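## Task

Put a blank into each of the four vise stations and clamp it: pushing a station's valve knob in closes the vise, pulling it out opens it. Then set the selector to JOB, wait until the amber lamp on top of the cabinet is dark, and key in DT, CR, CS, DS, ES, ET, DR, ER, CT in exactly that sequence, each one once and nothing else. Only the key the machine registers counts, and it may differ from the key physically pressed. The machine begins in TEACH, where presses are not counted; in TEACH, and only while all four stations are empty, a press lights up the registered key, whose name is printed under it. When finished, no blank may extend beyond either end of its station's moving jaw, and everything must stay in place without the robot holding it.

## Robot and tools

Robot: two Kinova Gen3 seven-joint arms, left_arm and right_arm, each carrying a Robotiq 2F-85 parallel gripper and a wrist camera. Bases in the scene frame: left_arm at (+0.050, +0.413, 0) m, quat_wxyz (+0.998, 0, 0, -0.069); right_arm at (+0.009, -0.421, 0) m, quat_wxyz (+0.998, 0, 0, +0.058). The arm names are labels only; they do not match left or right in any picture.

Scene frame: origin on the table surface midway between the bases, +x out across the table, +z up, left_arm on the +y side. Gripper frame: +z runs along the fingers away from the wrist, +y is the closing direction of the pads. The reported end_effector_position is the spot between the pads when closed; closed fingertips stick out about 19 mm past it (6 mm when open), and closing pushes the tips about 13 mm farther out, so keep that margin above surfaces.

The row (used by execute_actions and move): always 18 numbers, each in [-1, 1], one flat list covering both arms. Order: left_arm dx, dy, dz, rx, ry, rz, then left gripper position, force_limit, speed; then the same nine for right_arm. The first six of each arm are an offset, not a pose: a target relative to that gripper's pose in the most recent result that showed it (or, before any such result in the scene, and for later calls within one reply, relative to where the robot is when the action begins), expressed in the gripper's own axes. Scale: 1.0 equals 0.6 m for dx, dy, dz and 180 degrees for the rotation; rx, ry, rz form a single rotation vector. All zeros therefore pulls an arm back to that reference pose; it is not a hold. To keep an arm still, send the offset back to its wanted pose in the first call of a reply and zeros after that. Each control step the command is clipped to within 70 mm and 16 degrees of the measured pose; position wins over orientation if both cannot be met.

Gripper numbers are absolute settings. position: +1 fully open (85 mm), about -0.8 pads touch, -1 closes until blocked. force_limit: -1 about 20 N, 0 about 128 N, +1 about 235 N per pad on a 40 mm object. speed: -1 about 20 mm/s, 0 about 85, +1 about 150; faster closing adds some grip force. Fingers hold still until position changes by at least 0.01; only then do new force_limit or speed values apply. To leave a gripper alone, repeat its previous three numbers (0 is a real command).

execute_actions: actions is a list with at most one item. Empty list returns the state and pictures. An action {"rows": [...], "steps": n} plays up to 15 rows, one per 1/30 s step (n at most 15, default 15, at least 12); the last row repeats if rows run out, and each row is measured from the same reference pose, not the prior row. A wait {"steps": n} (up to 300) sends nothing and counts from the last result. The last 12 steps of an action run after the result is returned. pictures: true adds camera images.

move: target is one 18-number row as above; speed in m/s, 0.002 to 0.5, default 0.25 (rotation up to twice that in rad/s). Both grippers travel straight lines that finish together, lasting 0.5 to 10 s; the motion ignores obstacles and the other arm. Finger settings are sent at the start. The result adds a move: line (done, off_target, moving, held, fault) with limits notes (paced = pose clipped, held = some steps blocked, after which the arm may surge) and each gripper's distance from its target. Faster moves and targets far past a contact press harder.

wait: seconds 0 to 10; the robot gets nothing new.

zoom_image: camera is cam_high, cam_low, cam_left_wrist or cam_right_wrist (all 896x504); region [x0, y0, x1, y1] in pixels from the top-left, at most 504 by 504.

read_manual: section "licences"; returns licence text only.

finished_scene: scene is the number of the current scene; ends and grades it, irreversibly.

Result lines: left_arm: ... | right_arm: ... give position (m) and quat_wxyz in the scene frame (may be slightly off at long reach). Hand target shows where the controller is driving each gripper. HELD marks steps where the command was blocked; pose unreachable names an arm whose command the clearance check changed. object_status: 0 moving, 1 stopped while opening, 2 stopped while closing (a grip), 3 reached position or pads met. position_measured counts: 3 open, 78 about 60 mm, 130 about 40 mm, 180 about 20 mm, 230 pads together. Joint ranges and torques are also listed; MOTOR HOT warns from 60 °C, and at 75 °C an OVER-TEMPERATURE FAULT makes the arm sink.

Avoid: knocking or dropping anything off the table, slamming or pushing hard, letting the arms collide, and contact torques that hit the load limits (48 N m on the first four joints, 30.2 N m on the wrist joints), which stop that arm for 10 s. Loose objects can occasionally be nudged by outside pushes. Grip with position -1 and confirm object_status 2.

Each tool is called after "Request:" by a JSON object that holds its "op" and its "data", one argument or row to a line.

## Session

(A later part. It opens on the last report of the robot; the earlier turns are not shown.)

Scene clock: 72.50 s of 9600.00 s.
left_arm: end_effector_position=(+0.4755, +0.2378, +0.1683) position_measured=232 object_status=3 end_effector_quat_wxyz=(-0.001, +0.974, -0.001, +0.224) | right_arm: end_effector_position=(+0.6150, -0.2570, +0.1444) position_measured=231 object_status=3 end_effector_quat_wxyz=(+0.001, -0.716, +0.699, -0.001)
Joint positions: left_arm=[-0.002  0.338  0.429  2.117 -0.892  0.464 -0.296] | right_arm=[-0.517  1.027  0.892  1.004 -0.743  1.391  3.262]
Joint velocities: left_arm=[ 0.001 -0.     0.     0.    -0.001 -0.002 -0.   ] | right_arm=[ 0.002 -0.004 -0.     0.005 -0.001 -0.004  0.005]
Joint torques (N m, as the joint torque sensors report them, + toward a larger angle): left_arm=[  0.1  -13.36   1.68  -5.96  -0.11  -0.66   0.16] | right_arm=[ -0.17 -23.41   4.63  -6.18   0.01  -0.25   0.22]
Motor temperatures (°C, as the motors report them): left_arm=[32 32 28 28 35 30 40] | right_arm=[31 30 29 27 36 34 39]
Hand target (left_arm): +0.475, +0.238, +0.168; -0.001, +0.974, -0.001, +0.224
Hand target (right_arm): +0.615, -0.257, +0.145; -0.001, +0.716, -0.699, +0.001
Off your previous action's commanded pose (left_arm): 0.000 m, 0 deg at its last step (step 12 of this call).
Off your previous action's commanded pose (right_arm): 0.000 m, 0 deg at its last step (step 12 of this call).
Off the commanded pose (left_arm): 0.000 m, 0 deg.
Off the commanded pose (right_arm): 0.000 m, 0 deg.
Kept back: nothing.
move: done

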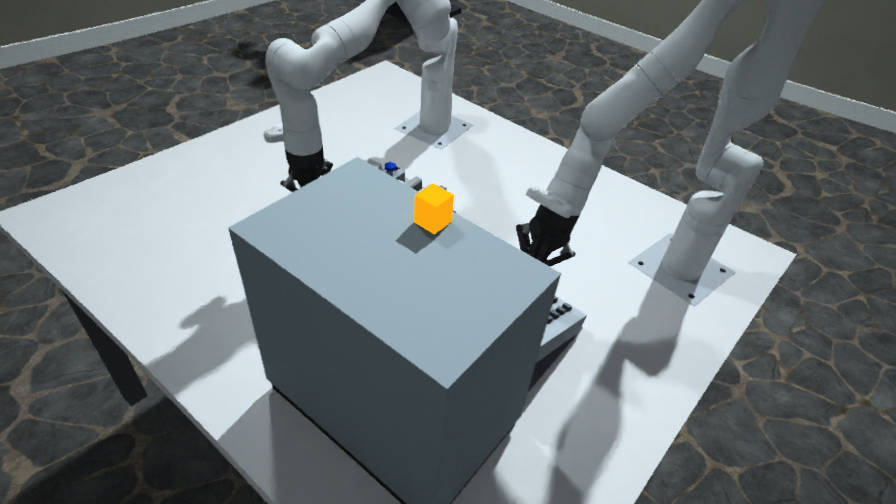

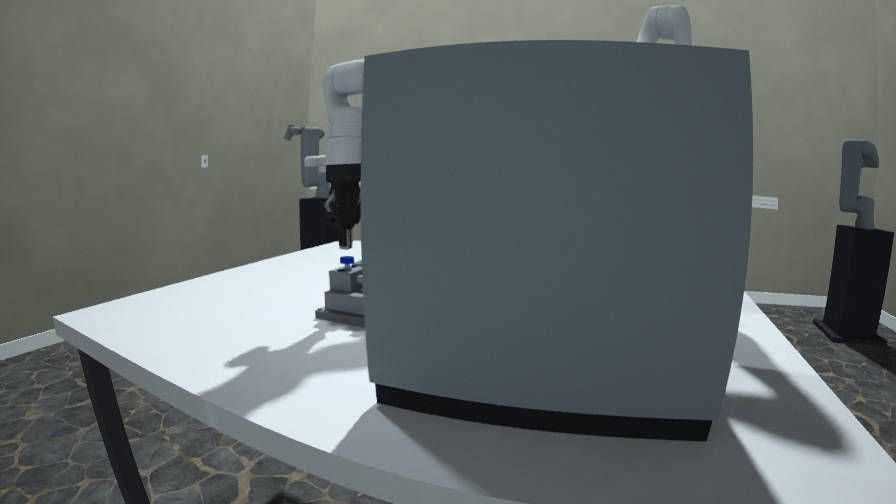

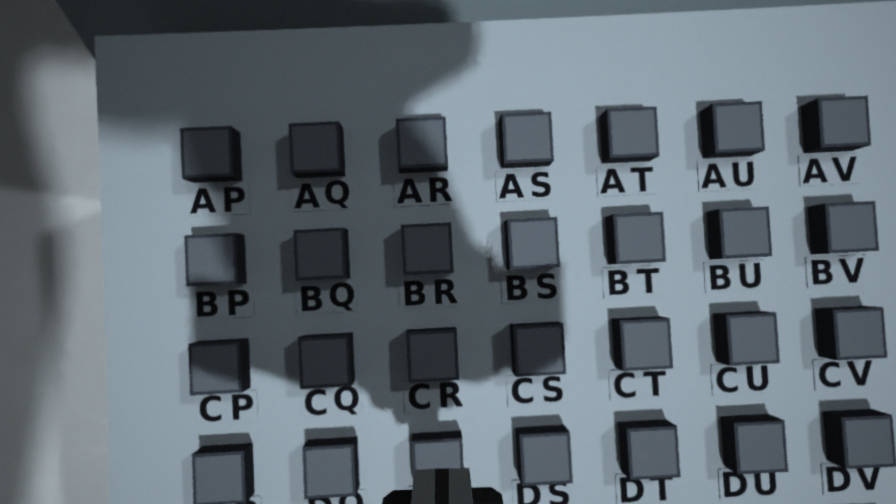

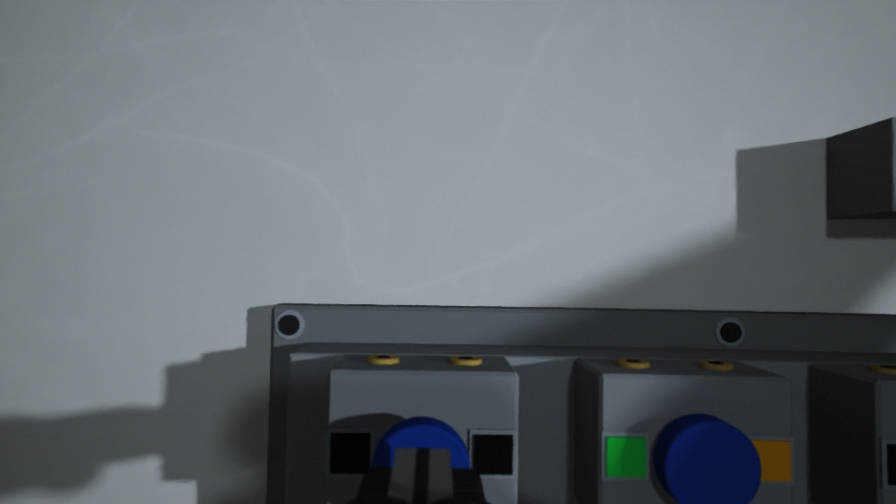

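Request:
{"op": "move", "data": {
  "target": [0,0,0,0,0,0,-1,0,0,0,0,0.051,0,0,0,-1,-0.5,0],
  "speed": 0.03
}}

Request:
{"op": "move", "data": {
  "target": [0,0,0,0,0,0,-1,0,0,0,0,-0.04,0,0,0,-1,-0.5,0],
  "speed": 0.08
}}

Scene clock: 74.37 s of 9600.00 s.
left_arm: end_effector_position=(+0.4755, +0.2378, +0.1683) position_measured=232 object_status=3 end_effector_quat_wxyz=(-0.001, +0.974, -0.001, +0.224) | right_arm: end_effector_position=(+0.6155, -0.2571, +0.1183) position_measured=231 object_status=3 end_effector_quat_wxyz=(+0.003, -0.716, +0.699, -0.002)
Joint positions: left_arm=[-0.002  0.338  0.429  2.117 -0.892  0.464 -0.296] | right_arm=[-0.523  1.052  0.881  1.045 -0.762  1.333  3.282]
Joint velocities: left_arm=[ 0.001 -0.     0.001 -0.001 -0.001 -0.002 -0.001] | right_arm=[-0.001 -0.001  0.002  0.    -0.003 -0.003  0.002]
Joint torques (N m, as the joint torque sensors report them, + toward a larger angle): left_arm=[  0.   -13.39   1.63  -5.84  -0.06  -0.68   0.21] | right_arm=[ -0.05 -18.3    3.41  -5.23  -0.12  -1.42   0.1 ]
Motor temperatures (°C, as the motors report them): left_arm=[32 32 28 28 35 30 40] | right_arm=[31 30 29 27 36 34 39]
Hand target (left_arm): +0.475, +0.238, +0.168; -0.001, +0.974, -0.001, +0.224
Hand target (right_arm): +0.615, -0.257, +0.114; -0.001, +0.716, -0.699, +0.001
Off the commanded pose (left_arm): 0.000 m, 0 deg.
Off the commanded pose (right_arm): 0.004 m, 0 deg.
Kept back: nothing.
move: off_target (right_arm)

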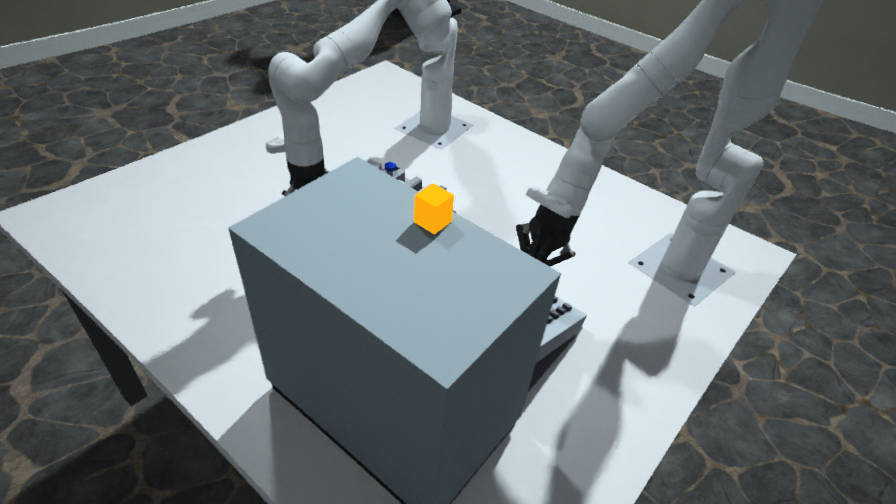

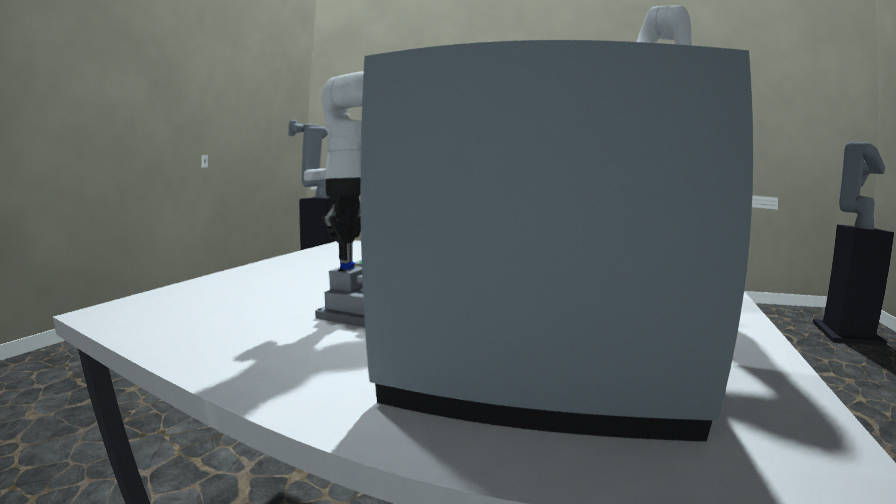

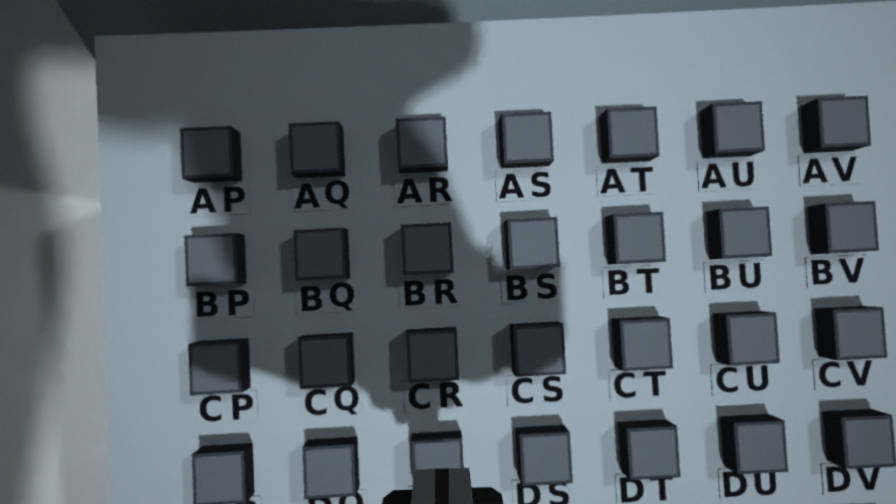

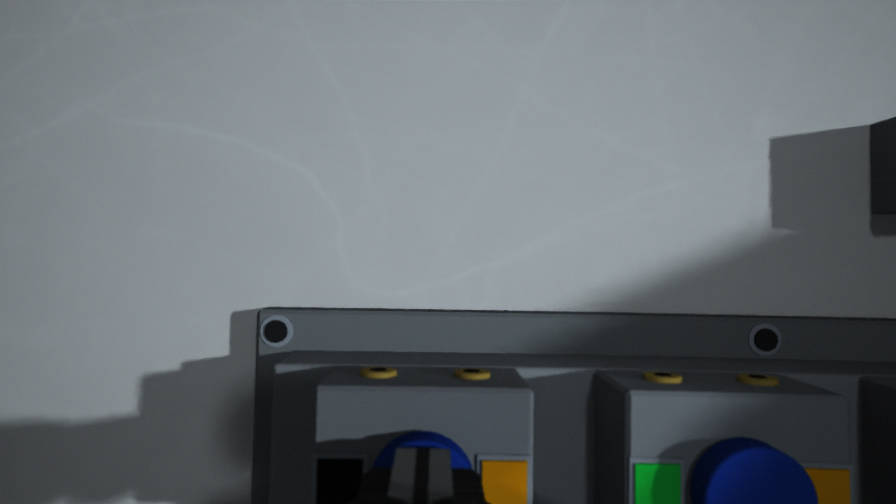

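Scene clock: 75.17 s of 9600.00 s.
left_arm: end_effector_position=(+0.4755, +0.2378, +0.1683) position_measured=232 object_status=3 end_effector_quat_wxyz=(-0.001, +0.974, -0.001, +0.224) | right_arm: end_effector_position=(+0.6154, -0.2570, +0.1422) position_measured=231 object_status=3 end_effector_quat_wxyz=(+0.003, -0.716, +0.698, -0.002)
Joint positions: left_arm=[-0.002  0.338  0.429  2.117 -0.892  0.464 -0.296] | right_arm=[-0.519  1.027  0.892  1.013 -0.747  1.381  3.267]
Joint velocities: left_arm=[ 0.001 -0.     0.    -0.     0.     0.001  0.001] | right_arm=[ 0.002 -0.001  0.001 -0.002  0.001  0.002 -0.001]
Joint torques (N m, as the joint torque sensors report them, + toward a larger angle): left_arm=[  0.05 -13.36   1.69  -5.86  -0.11  -0.6    0.19] | right_arm=[ -0.16 -23.6    4.68  -6.02   0.04  -0.52  -0.17]
Motor temperatures (°C, as the motors report them): left_arm=[32 32 28 28 35 30 40] | right_arm=[31 30 29 27 36 34 39]
Hand target (left_arm): +0.475, +0.238, +0.168; -0.001, +0.974, -0.001, +0.224
Hand target (right_arm): +0.615, -0.257, +0.142; -0.003, +0.716, -0.698, +0.002
Off the commanded pose (left_arm): 0.000 m, 0 deg.
Off the commanded pose (right_arm): 0.000 m, 0 deg.
Kept back: nothing.
move: done

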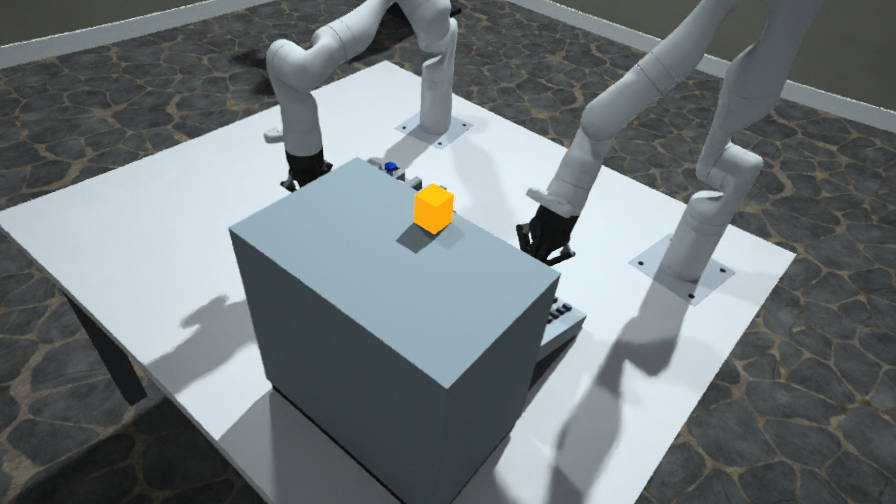

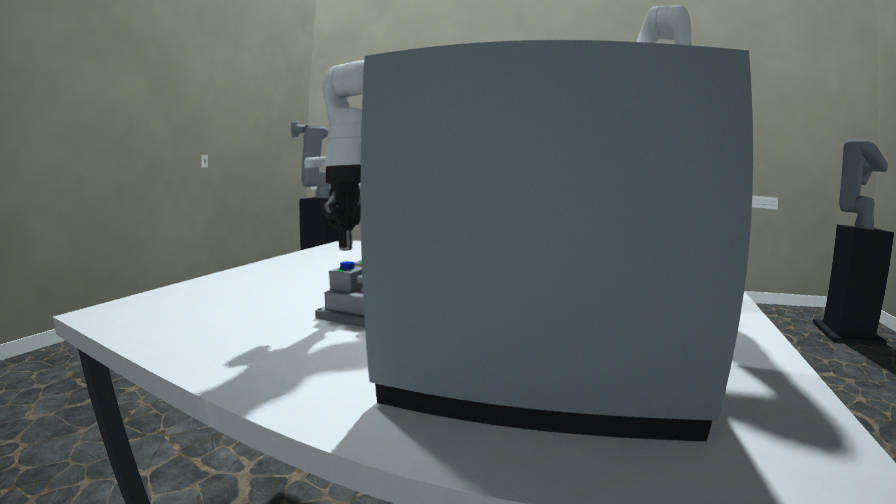

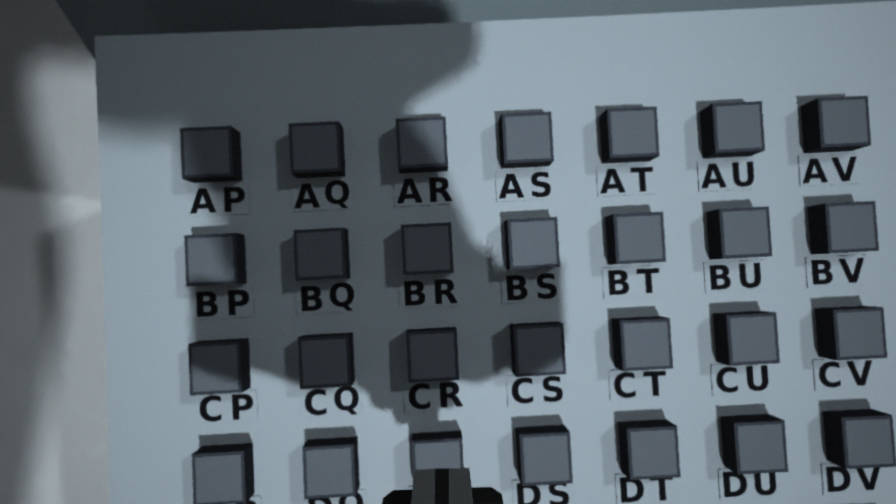

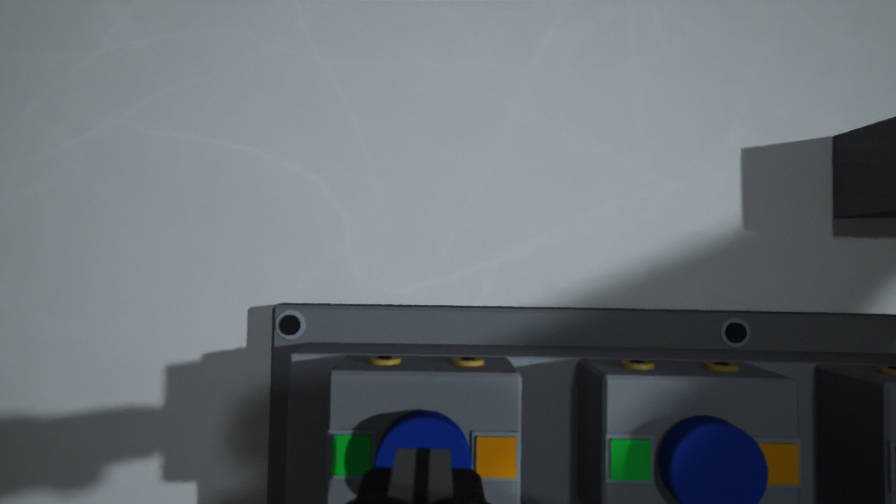

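Request:
{"op": "execute_actions", "data": {
  "actions": []
}}

Scene clock: 77.97 s of 9600.00 s.
left_arm: end_effector_position=(+0.4755, +0.2378, +0.1683) position_measured=232 object_status=3 end_effector_quat_wxyz=(-0.001, +0.974, -0.001, +0.224) | right_arm: end_effector_position=(+0.6154, -0.2570, +0.1423) position_measured=231 object_status=3 end_effector_quat_wxyz=(+0.003, -0.716, +0.698, -0.002)
Joint positions: left_arm=[-0.002  0.338  0.429  2.117 -0.892  0.464 -0.296] | right_arm=[-0.519  1.027  0.892  1.013 -0.747  1.381  3.267]
Joint velocities: left_arm=[ 0.    -0.     0.     0.     0.001 -0.001 -0.   ] | right_arm=[ 0.001 -0.    -0.    -0.     0.001 -0.001  0.   ]
Joint torques (N m, as the joint torque sensors report them, + toward a larger angle): left_arm=[  0.02 -13.33   1.64  -5.88  -0.12  -0.6    0.16] | right_arm=[ -0.27 -23.21   4.51  -6.17   0.13  -0.28  -0.04]
Motor temperatures (°C, as the motors report them): left_arm=[32 32 28 28 35 30 40] | right_arm=[31 31 29 27 36 34 39]
Hand target (left_arm): +0.475, +0.238, +0.168; -0.001, +0.974, -0.001, +0.224
Hand target (right_arm): +0.615, -0.257, +0.142; -0.003, +0.716, -0.698, +0.002
Off the commanded pose (left_arm): 0.000 m, 0 deg.
Off the commanded pose (right_arm): 0.000 m, 0 deg.
Kept back: nothing.
Steps of this call (steps 1 to 84: nothing new was sent). Readings (end_effector_position | what the end effector reports):
1: left_arm (+0.4755, +0.2378, +0.1683) | right_arm (+0.6154, -0.2570, +0.1422) | left_arm position_measured=232 object_status=3 | right_arm position_measured=231 object_status=3
2: left_arm (+0.4755, +0.2378, +0.1683) | right_arm (+0.6154, -0.2570, +0.1422) | left_arm position_measured=232 object_status=3 | right_arm position_measured=231 object_status=3
4: left_arm (+0.4755, +0.2378, +0.1683) | right_arm (+0.6154, -0.2570, +0.1423) | left_arm position_measured=232 object_status=3 | right_arm position_measured=231 object_status=3
8: left_arm (+0.4755, +0.2378, +0.1683) | right_arm (+0.6154, -0.2570, +0.1423) | left_arm position_measured=232 object_status=3 | right_arm position_measured=231 object_status=3
84: the state above

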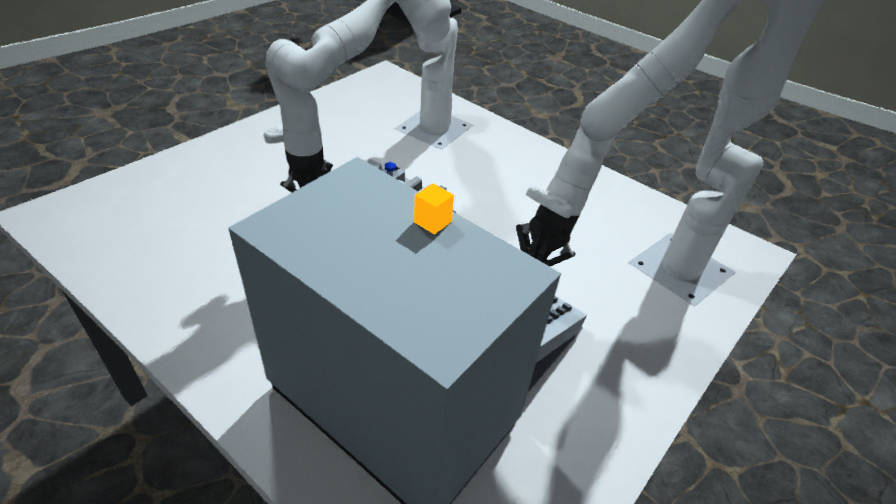

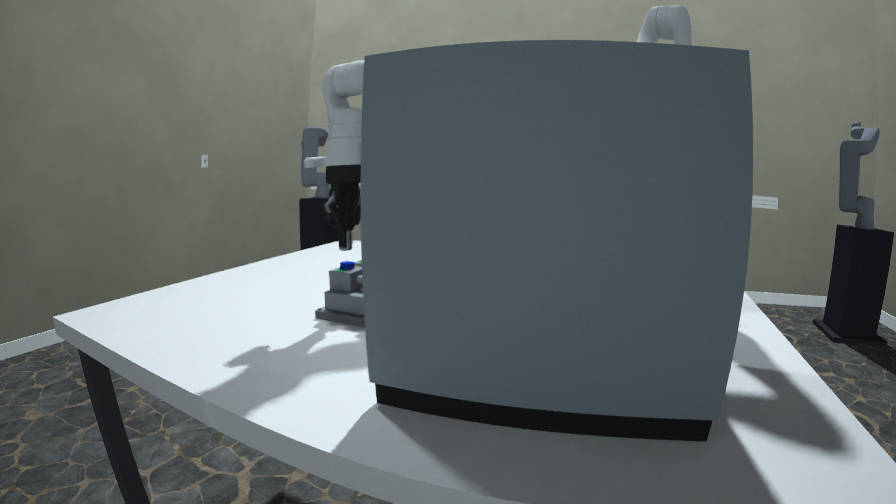

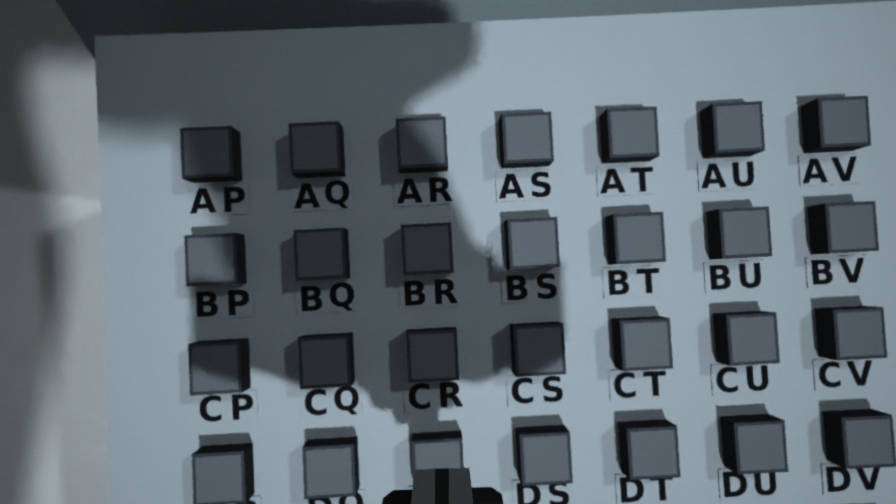

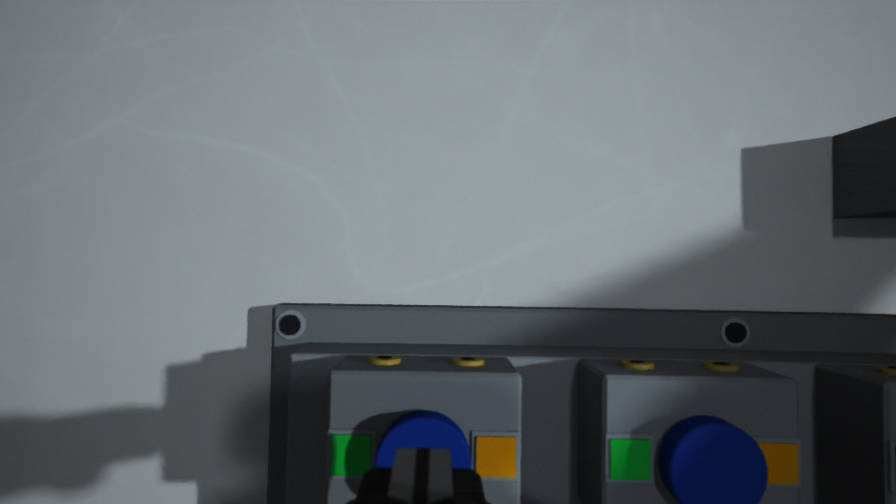

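Request:
{"op": "move", "data": {
  "target": [-0.04,0.31,-0.03,0,0,0,0,0,0, 0.167,0.343,0,0,0,-0.011,0.7,-0.5,0],
  "speed": 0.3
}}

Scene clock: 80.13 s of 9600.00 s.
left_arm: end_effector_position=(+0.4470, +0.0523, +0.1748) position_measured=129 object_status=3 end_effector_quat_wxyz=(-0.002, +0.974, -0.001, +0.226) | right_arm: end_effector_position=(+0.4128, -0.3634, +0.1408) position_measured=41 object_status=3 end_effector_quat_wxyz=(-0.002, +0.727, -0.687, +0.002)
Joint positions: left_arm=[ 0.432  0.54   0.475  1.769 -0.896  0.815 -0.004] | right_arm=[-0.752  0.634  1.013  1.913 -0.659  0.964  3.654]
Joint velocities: left_arm=[ 0.004  0.004  0.001 -0.002 -0.     0.     0.001] | right_arm=[-0.012 -0.014  0.003  0.006 -0.002 -0.007  0.003]
Joint torques (N m, as the joint torque sensors report them, + toward a larger angle): left_arm=[ -0.11 -17.89   2.4   -6.29  -0.59  -0.05   0.22] | right_arm=[ -0.39 -13.55   3.7   -5.68   0.02  -0.29   0.04]
Motor temperatures (°C, as the motors report them): left_arm=[32 32 28 28 35 30 40] | right_arm=[31 31 29 27 36 34 39]
Hand target (left_arm): +0.447, +0.052, +0.175; -0.002, +0.974, -0.001, +0.226
Hand target (right_arm): +0.413, -0.363, +0.141; -0.003, +0.727, -0.686, +0.002
Off the commanded pose (left_arm): 0.002 m, 0 deg.
Off the commanded pose (right_arm): 0.001 m, 0 deg.
Kept back: nothing.
move: done

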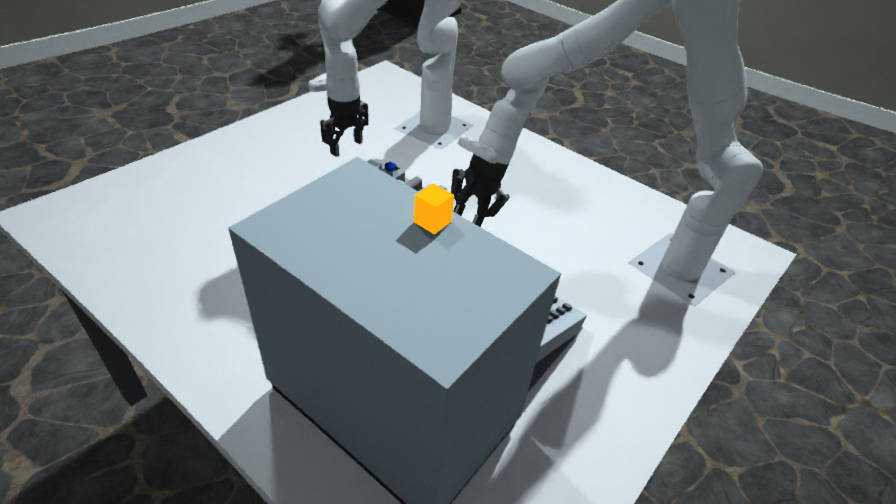

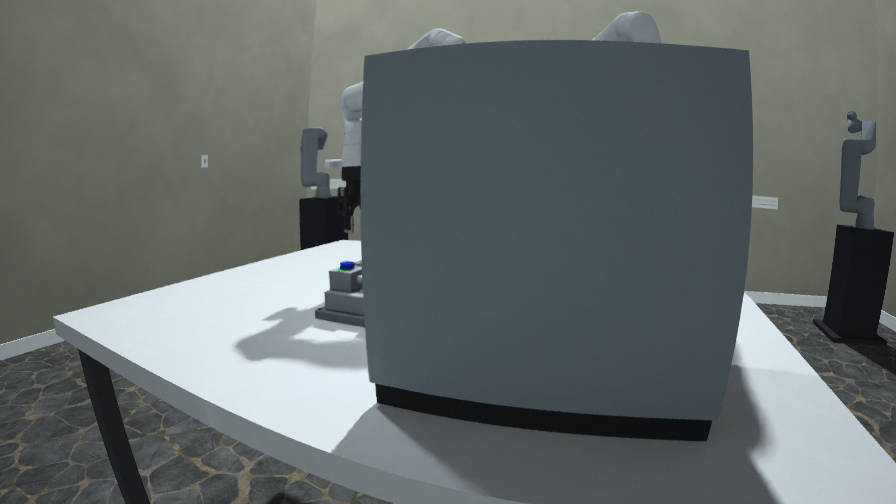

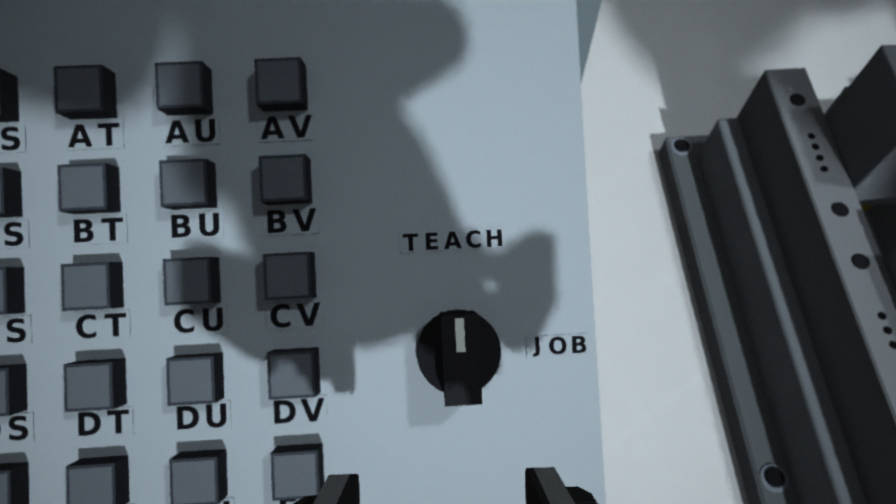

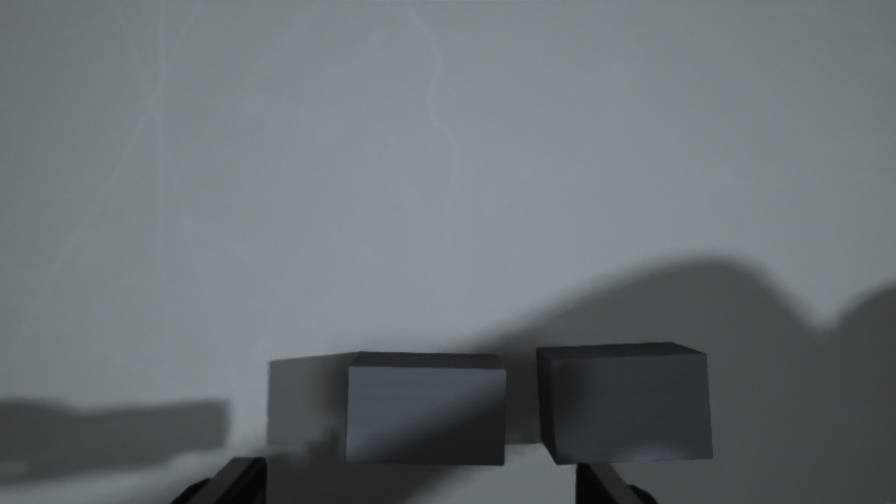

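Request:
{"op": "move", "data": {
  "target": [0,0,0,0,0,0,0,0,0, -0.002,0,0.11,0,0,0,0.56,-0.5,0],
  "speed": 0.15
}}

Scene clock: 81.83 s of 9600.00 s.
left_arm: end_effector_position=(+0.4470, +0.0523, +0.1748) position_measured=129 object_status=3 end_effector_quat_wxyz=(-0.002, +0.974, -0.001, +0.226) | right_arm: end_effector_position=(+0.4131, -0.3622, +0.0750) position_measured=58 object_status=3 end_effector_quat_wxyz=(-0.002, +0.727, -0.687, +0.002)
Joint positions: left_arm=[ 0.432  0.54   0.475  1.769 -0.896  0.815 -0.004] | right_arm=[-0.67   0.741  0.887  1.981 -0.807  0.81   3.767]
Joint velocities: left_arm=[ 0.     0.001 -0.     0.     0.    -0.    -0.   ] | right_arm=[ 0.006  0.005 -0.003  0.001 -0.003 -0.002  0.003]
Joint torques (N m, as the joint torque sensors report them, + toward a larger angle): left_arm=[  0.26 -17.61   2.46  -6.37  -0.52  -0.19   0.22] | right_arm=[ -0.37 -14.5    3.65  -4.09  -0.01  -0.34   0.16]
Motor temperatures (°C, as the motors report them): left_arm=[32 32 28 28 35 30 40] | right_arm=[31 31 29 27 36 34 39]
Hand target (left_arm): +0.447, +0.052, +0.175; -0.002, +0.974, -0.001, +0.226
Hand target (right_arm): +0.413, -0.362, +0.075; -0.002, +0.727, -0.687, +0.002
Off the commanded pose (left_arm): 0.000 m, 0 deg.
Off the commanded pose (right_arm): 0.000 m, 0 deg.
Kept back: nothing.
move: done

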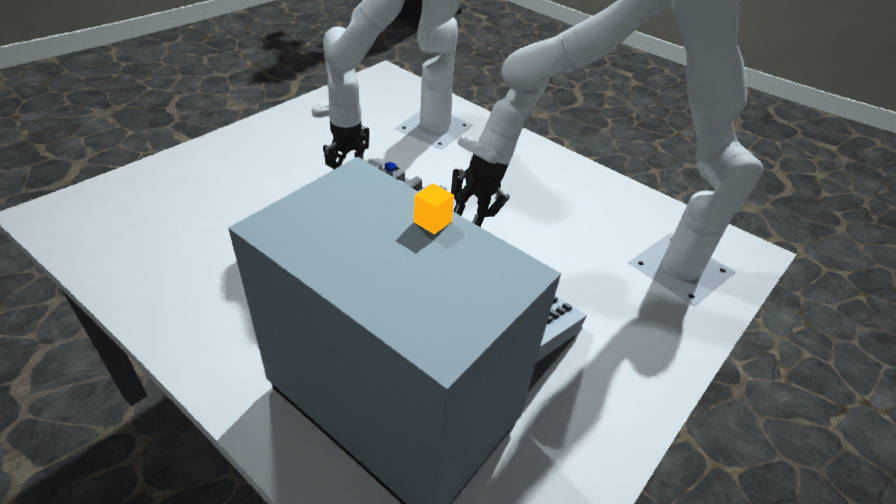

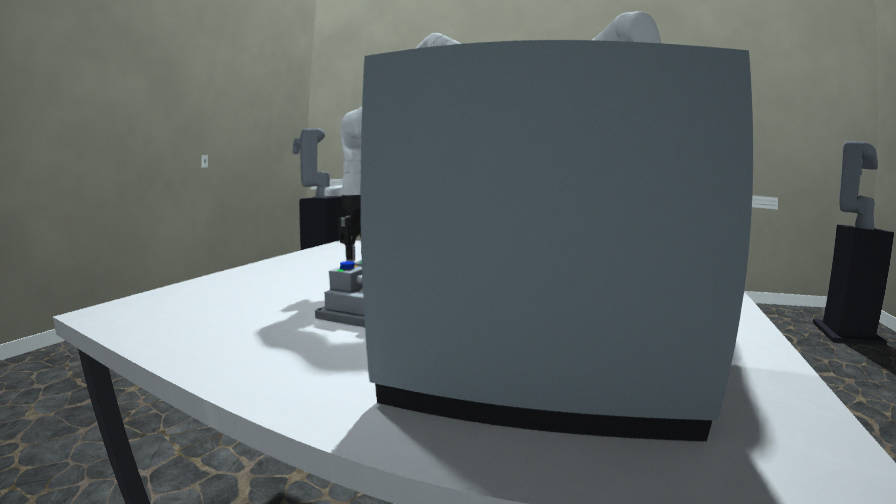

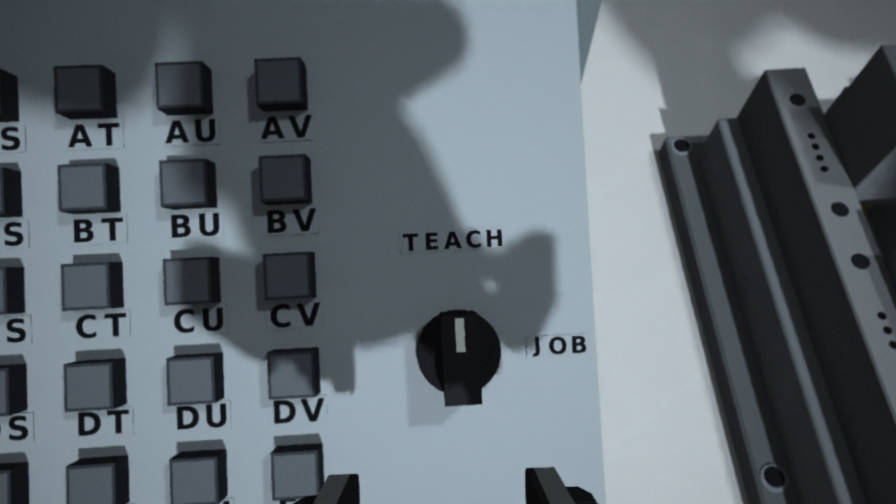

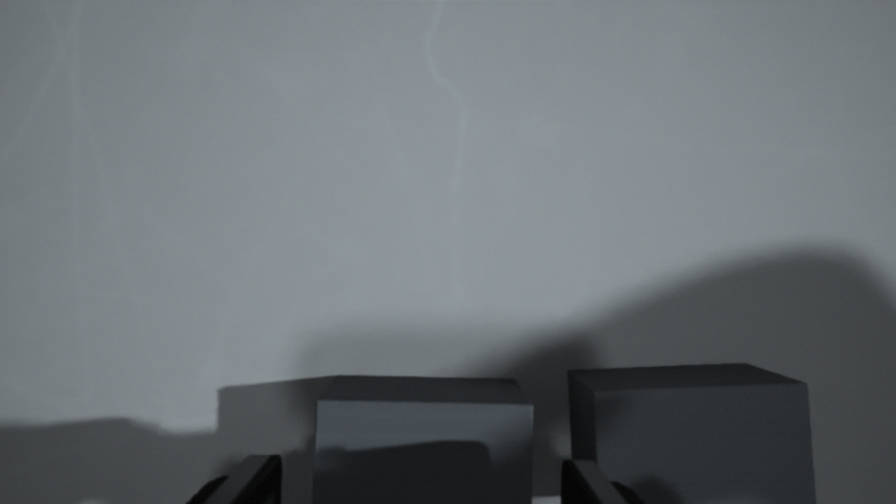

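Request:
{"op": "move", "data": {
  "target": [0,0,0,0,0,0,0,0,0, 0,0,0.075,0,0,0,0.56,-0.5,0],
  "speed": 0.06
}}

Request:
{"op": "move", "data": {
  "target": [0,0,0,0,0,0,0,0,0, 0,0,0,0,0,0,-1,-0.5,-0.2]
}}

Scene clock: 83.27 s of 9600.00 s.
left_arm: end_effector_position=(+0.4470, +0.0523, +0.1748) position_measured=129 object_status=3 end_effector_quat_wxyz=(-0.002, +0.974, -0.001, +0.226) | right_arm: end_effector_position=(+0.4134, -0.3621, +0.0301) position_measured=58 object_status=3 end_effector_quat_wxyz=(-0.002, +0.727, -0.687, +0.002)
Joint positions: left_arm=[ 0.432  0.54   0.475  1.769 -0.896  0.815 -0.004] | right_arm=[-0.607  0.818  0.787  2.008 -0.916  0.708  3.853]
Joint velocities: left_arm=[-0.001 -0.     0.     0.    -0.     0.001 -0.   ] | right_arm=[ 0.007  0.005 -0.002  0.    -0.005 -0.005  0.004]
Joint torques (N m, as the joint torque sensors report them, + toward a larger angle): left_arm=[  0.12 -17.74   2.46  -6.37  -0.54  -0.2    0.22] | right_arm=[ -0.34 -15.54   3.96  -3.06   0.07  -0.38  -0.04]
Motor temperatures (°C, as the motors report them): left_arm=[32 32 28 28 35 30 40] | right_arm=[31 31 29 27 36 34 39]
Hand target (left_arm): +0.447, +0.052, +0.175; -0.002, +0.974, -0.001, +0.226
Hand target (right_arm): +0.413, -0.362, +0.030; -0.002, +0.727, -0.687, +0.002
Off the commanded pose (left_arm): 0.000 m, 0 deg.
Off the commanded pose (right_arm): 0.000 m, 0 deg.
Kept back: nothing.
move: done

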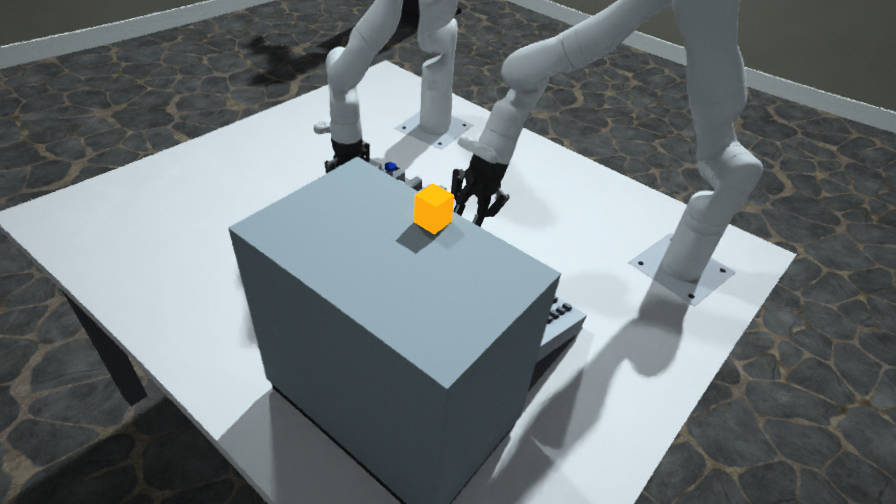

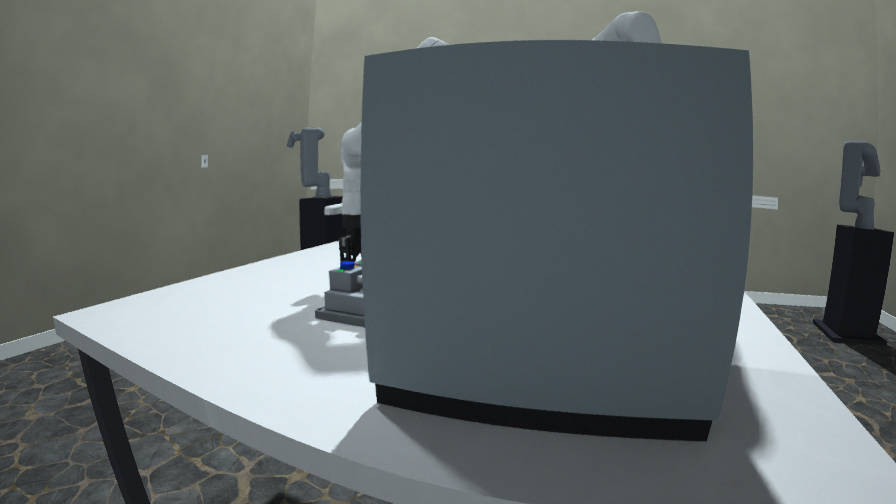

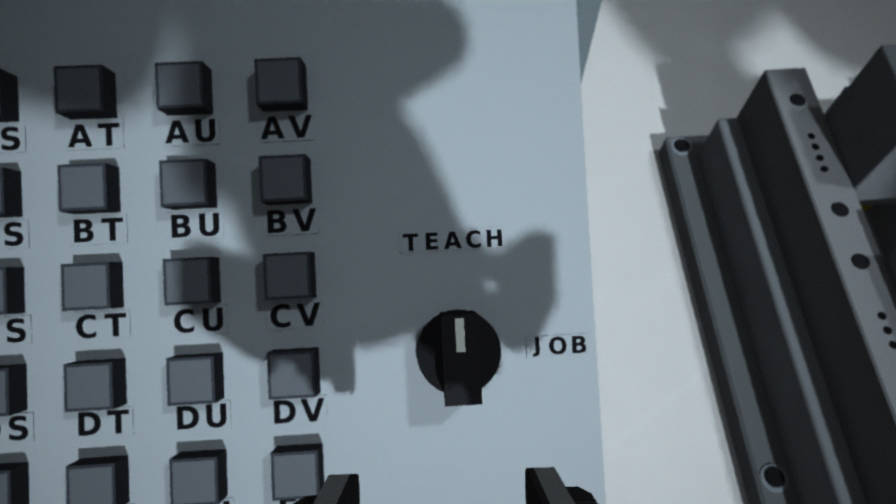

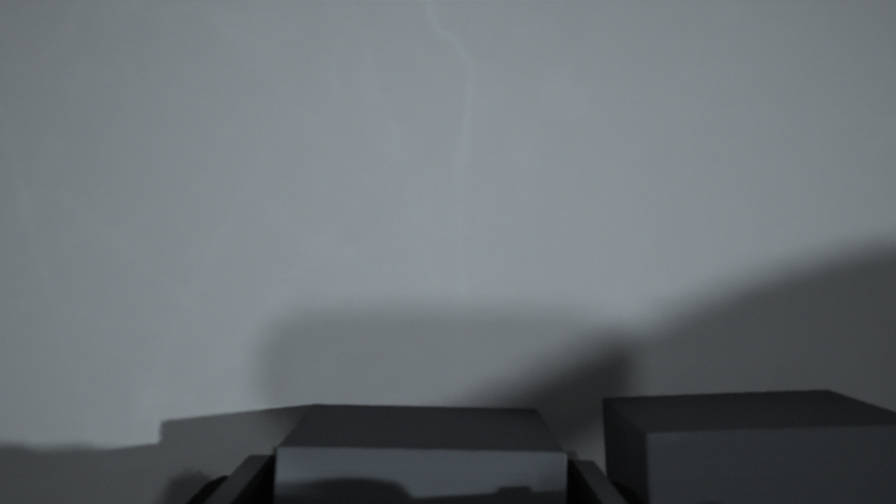

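Scene clock: 83.77 s of 9600.00 s.
left_arm: end_effector_position=(+0.4470, +0.0523, +0.1748) position_measured=129 object_status=3 end_effector_quat_wxyz=(-0.002, +0.974, -0.001, +0.226) | right_arm: end_effector_position=(+0.4134, -0.3621, +0.0304) position_measured=79 object_status=2 end_effector_quat_wxyz=(-0.002, +0.727, -0.687, +0.002)
Joint positions: left_arm=[ 0.432  0.54   0.475  1.769 -0.896  0.815 -0.004] | right_arm=[-0.607  0.817  0.787  2.008 -0.916  0.708  3.853]
Joint velocities: left_arm=[ 0.    -0.     0.    -0.001  0.001  0.002  0.   ] | right_arm=[ 0.    -0.    -0.     0.    -0.    -0.001  0.   ]
Joint torques (N m, as the joint torque sensors report them, + toward a larger angle): left_arm=[  0.08 -17.72   2.54  -6.33  -0.53  -0.18   0.21] | right_arm=[ -0.05 -15.17   3.55  -3.04   0.01  -0.23   0.  ]
Motor temperatures (°C, as the motors report them): left_arm=[32 32 28 28 35 30 40] | right_arm=[31 31 29 27 36 34 39]
Hand target (left_arm): +0.447, +0.052, +0.175; -0.002, +0.974, -0.001, +0.226
Hand target (right_arm): +0.413, -0.362, +0.030; -0.002, +0.727, -0.687, +0.002
Off the commanded pose (left_arm): 0.000 m, 0 deg.
Off the commanded pose (right_arm): 0.000 m, 0 deg.
Kept back: nothing.
move: done

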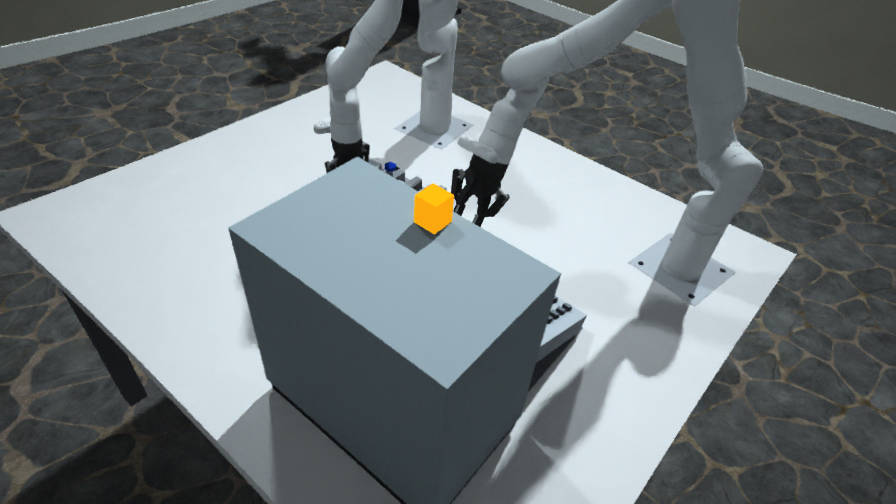

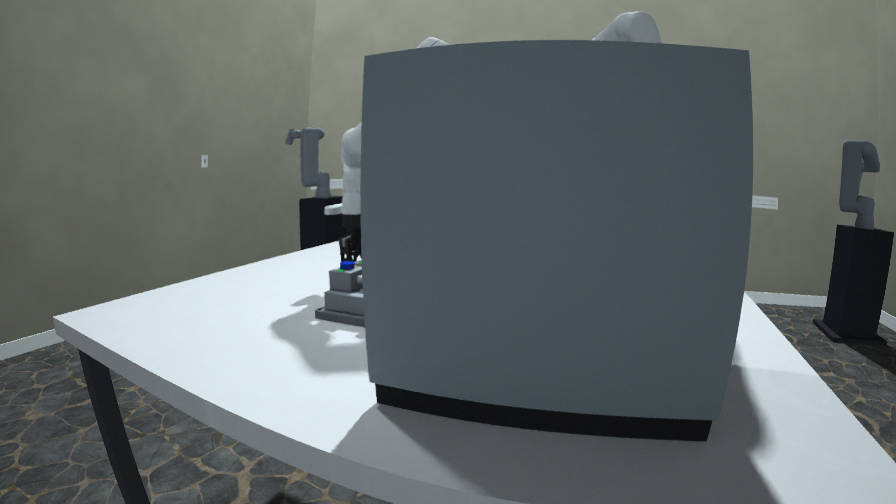

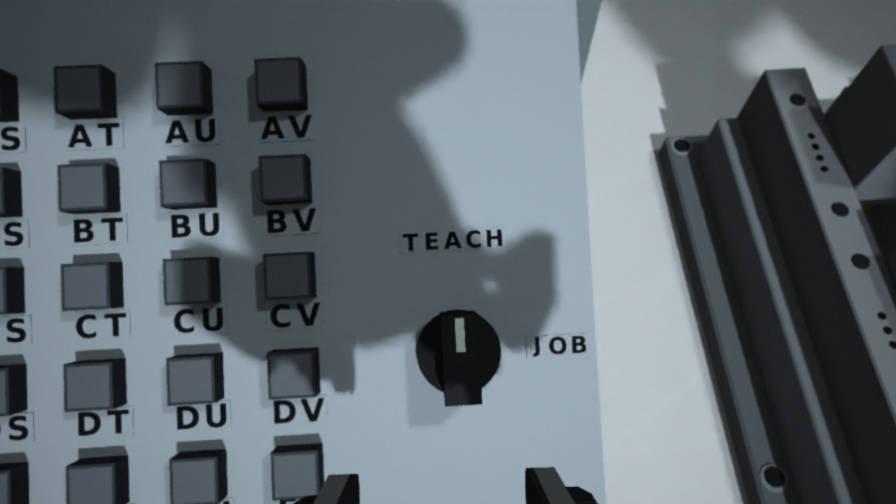

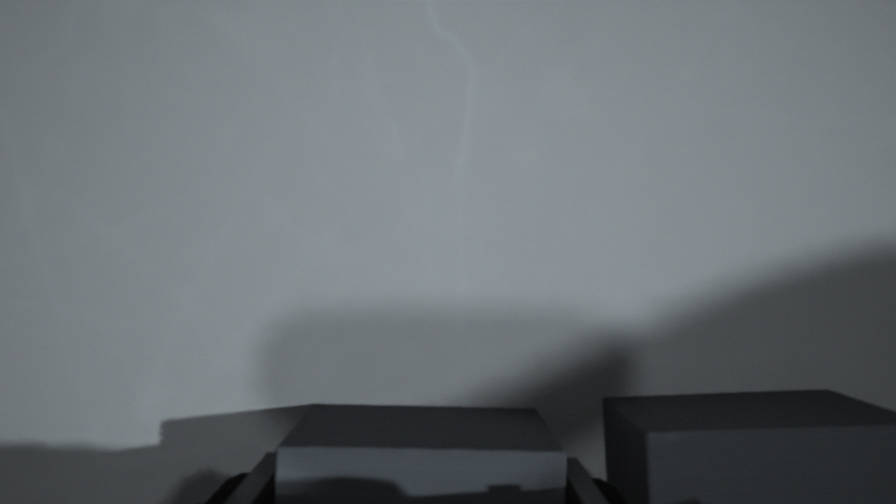

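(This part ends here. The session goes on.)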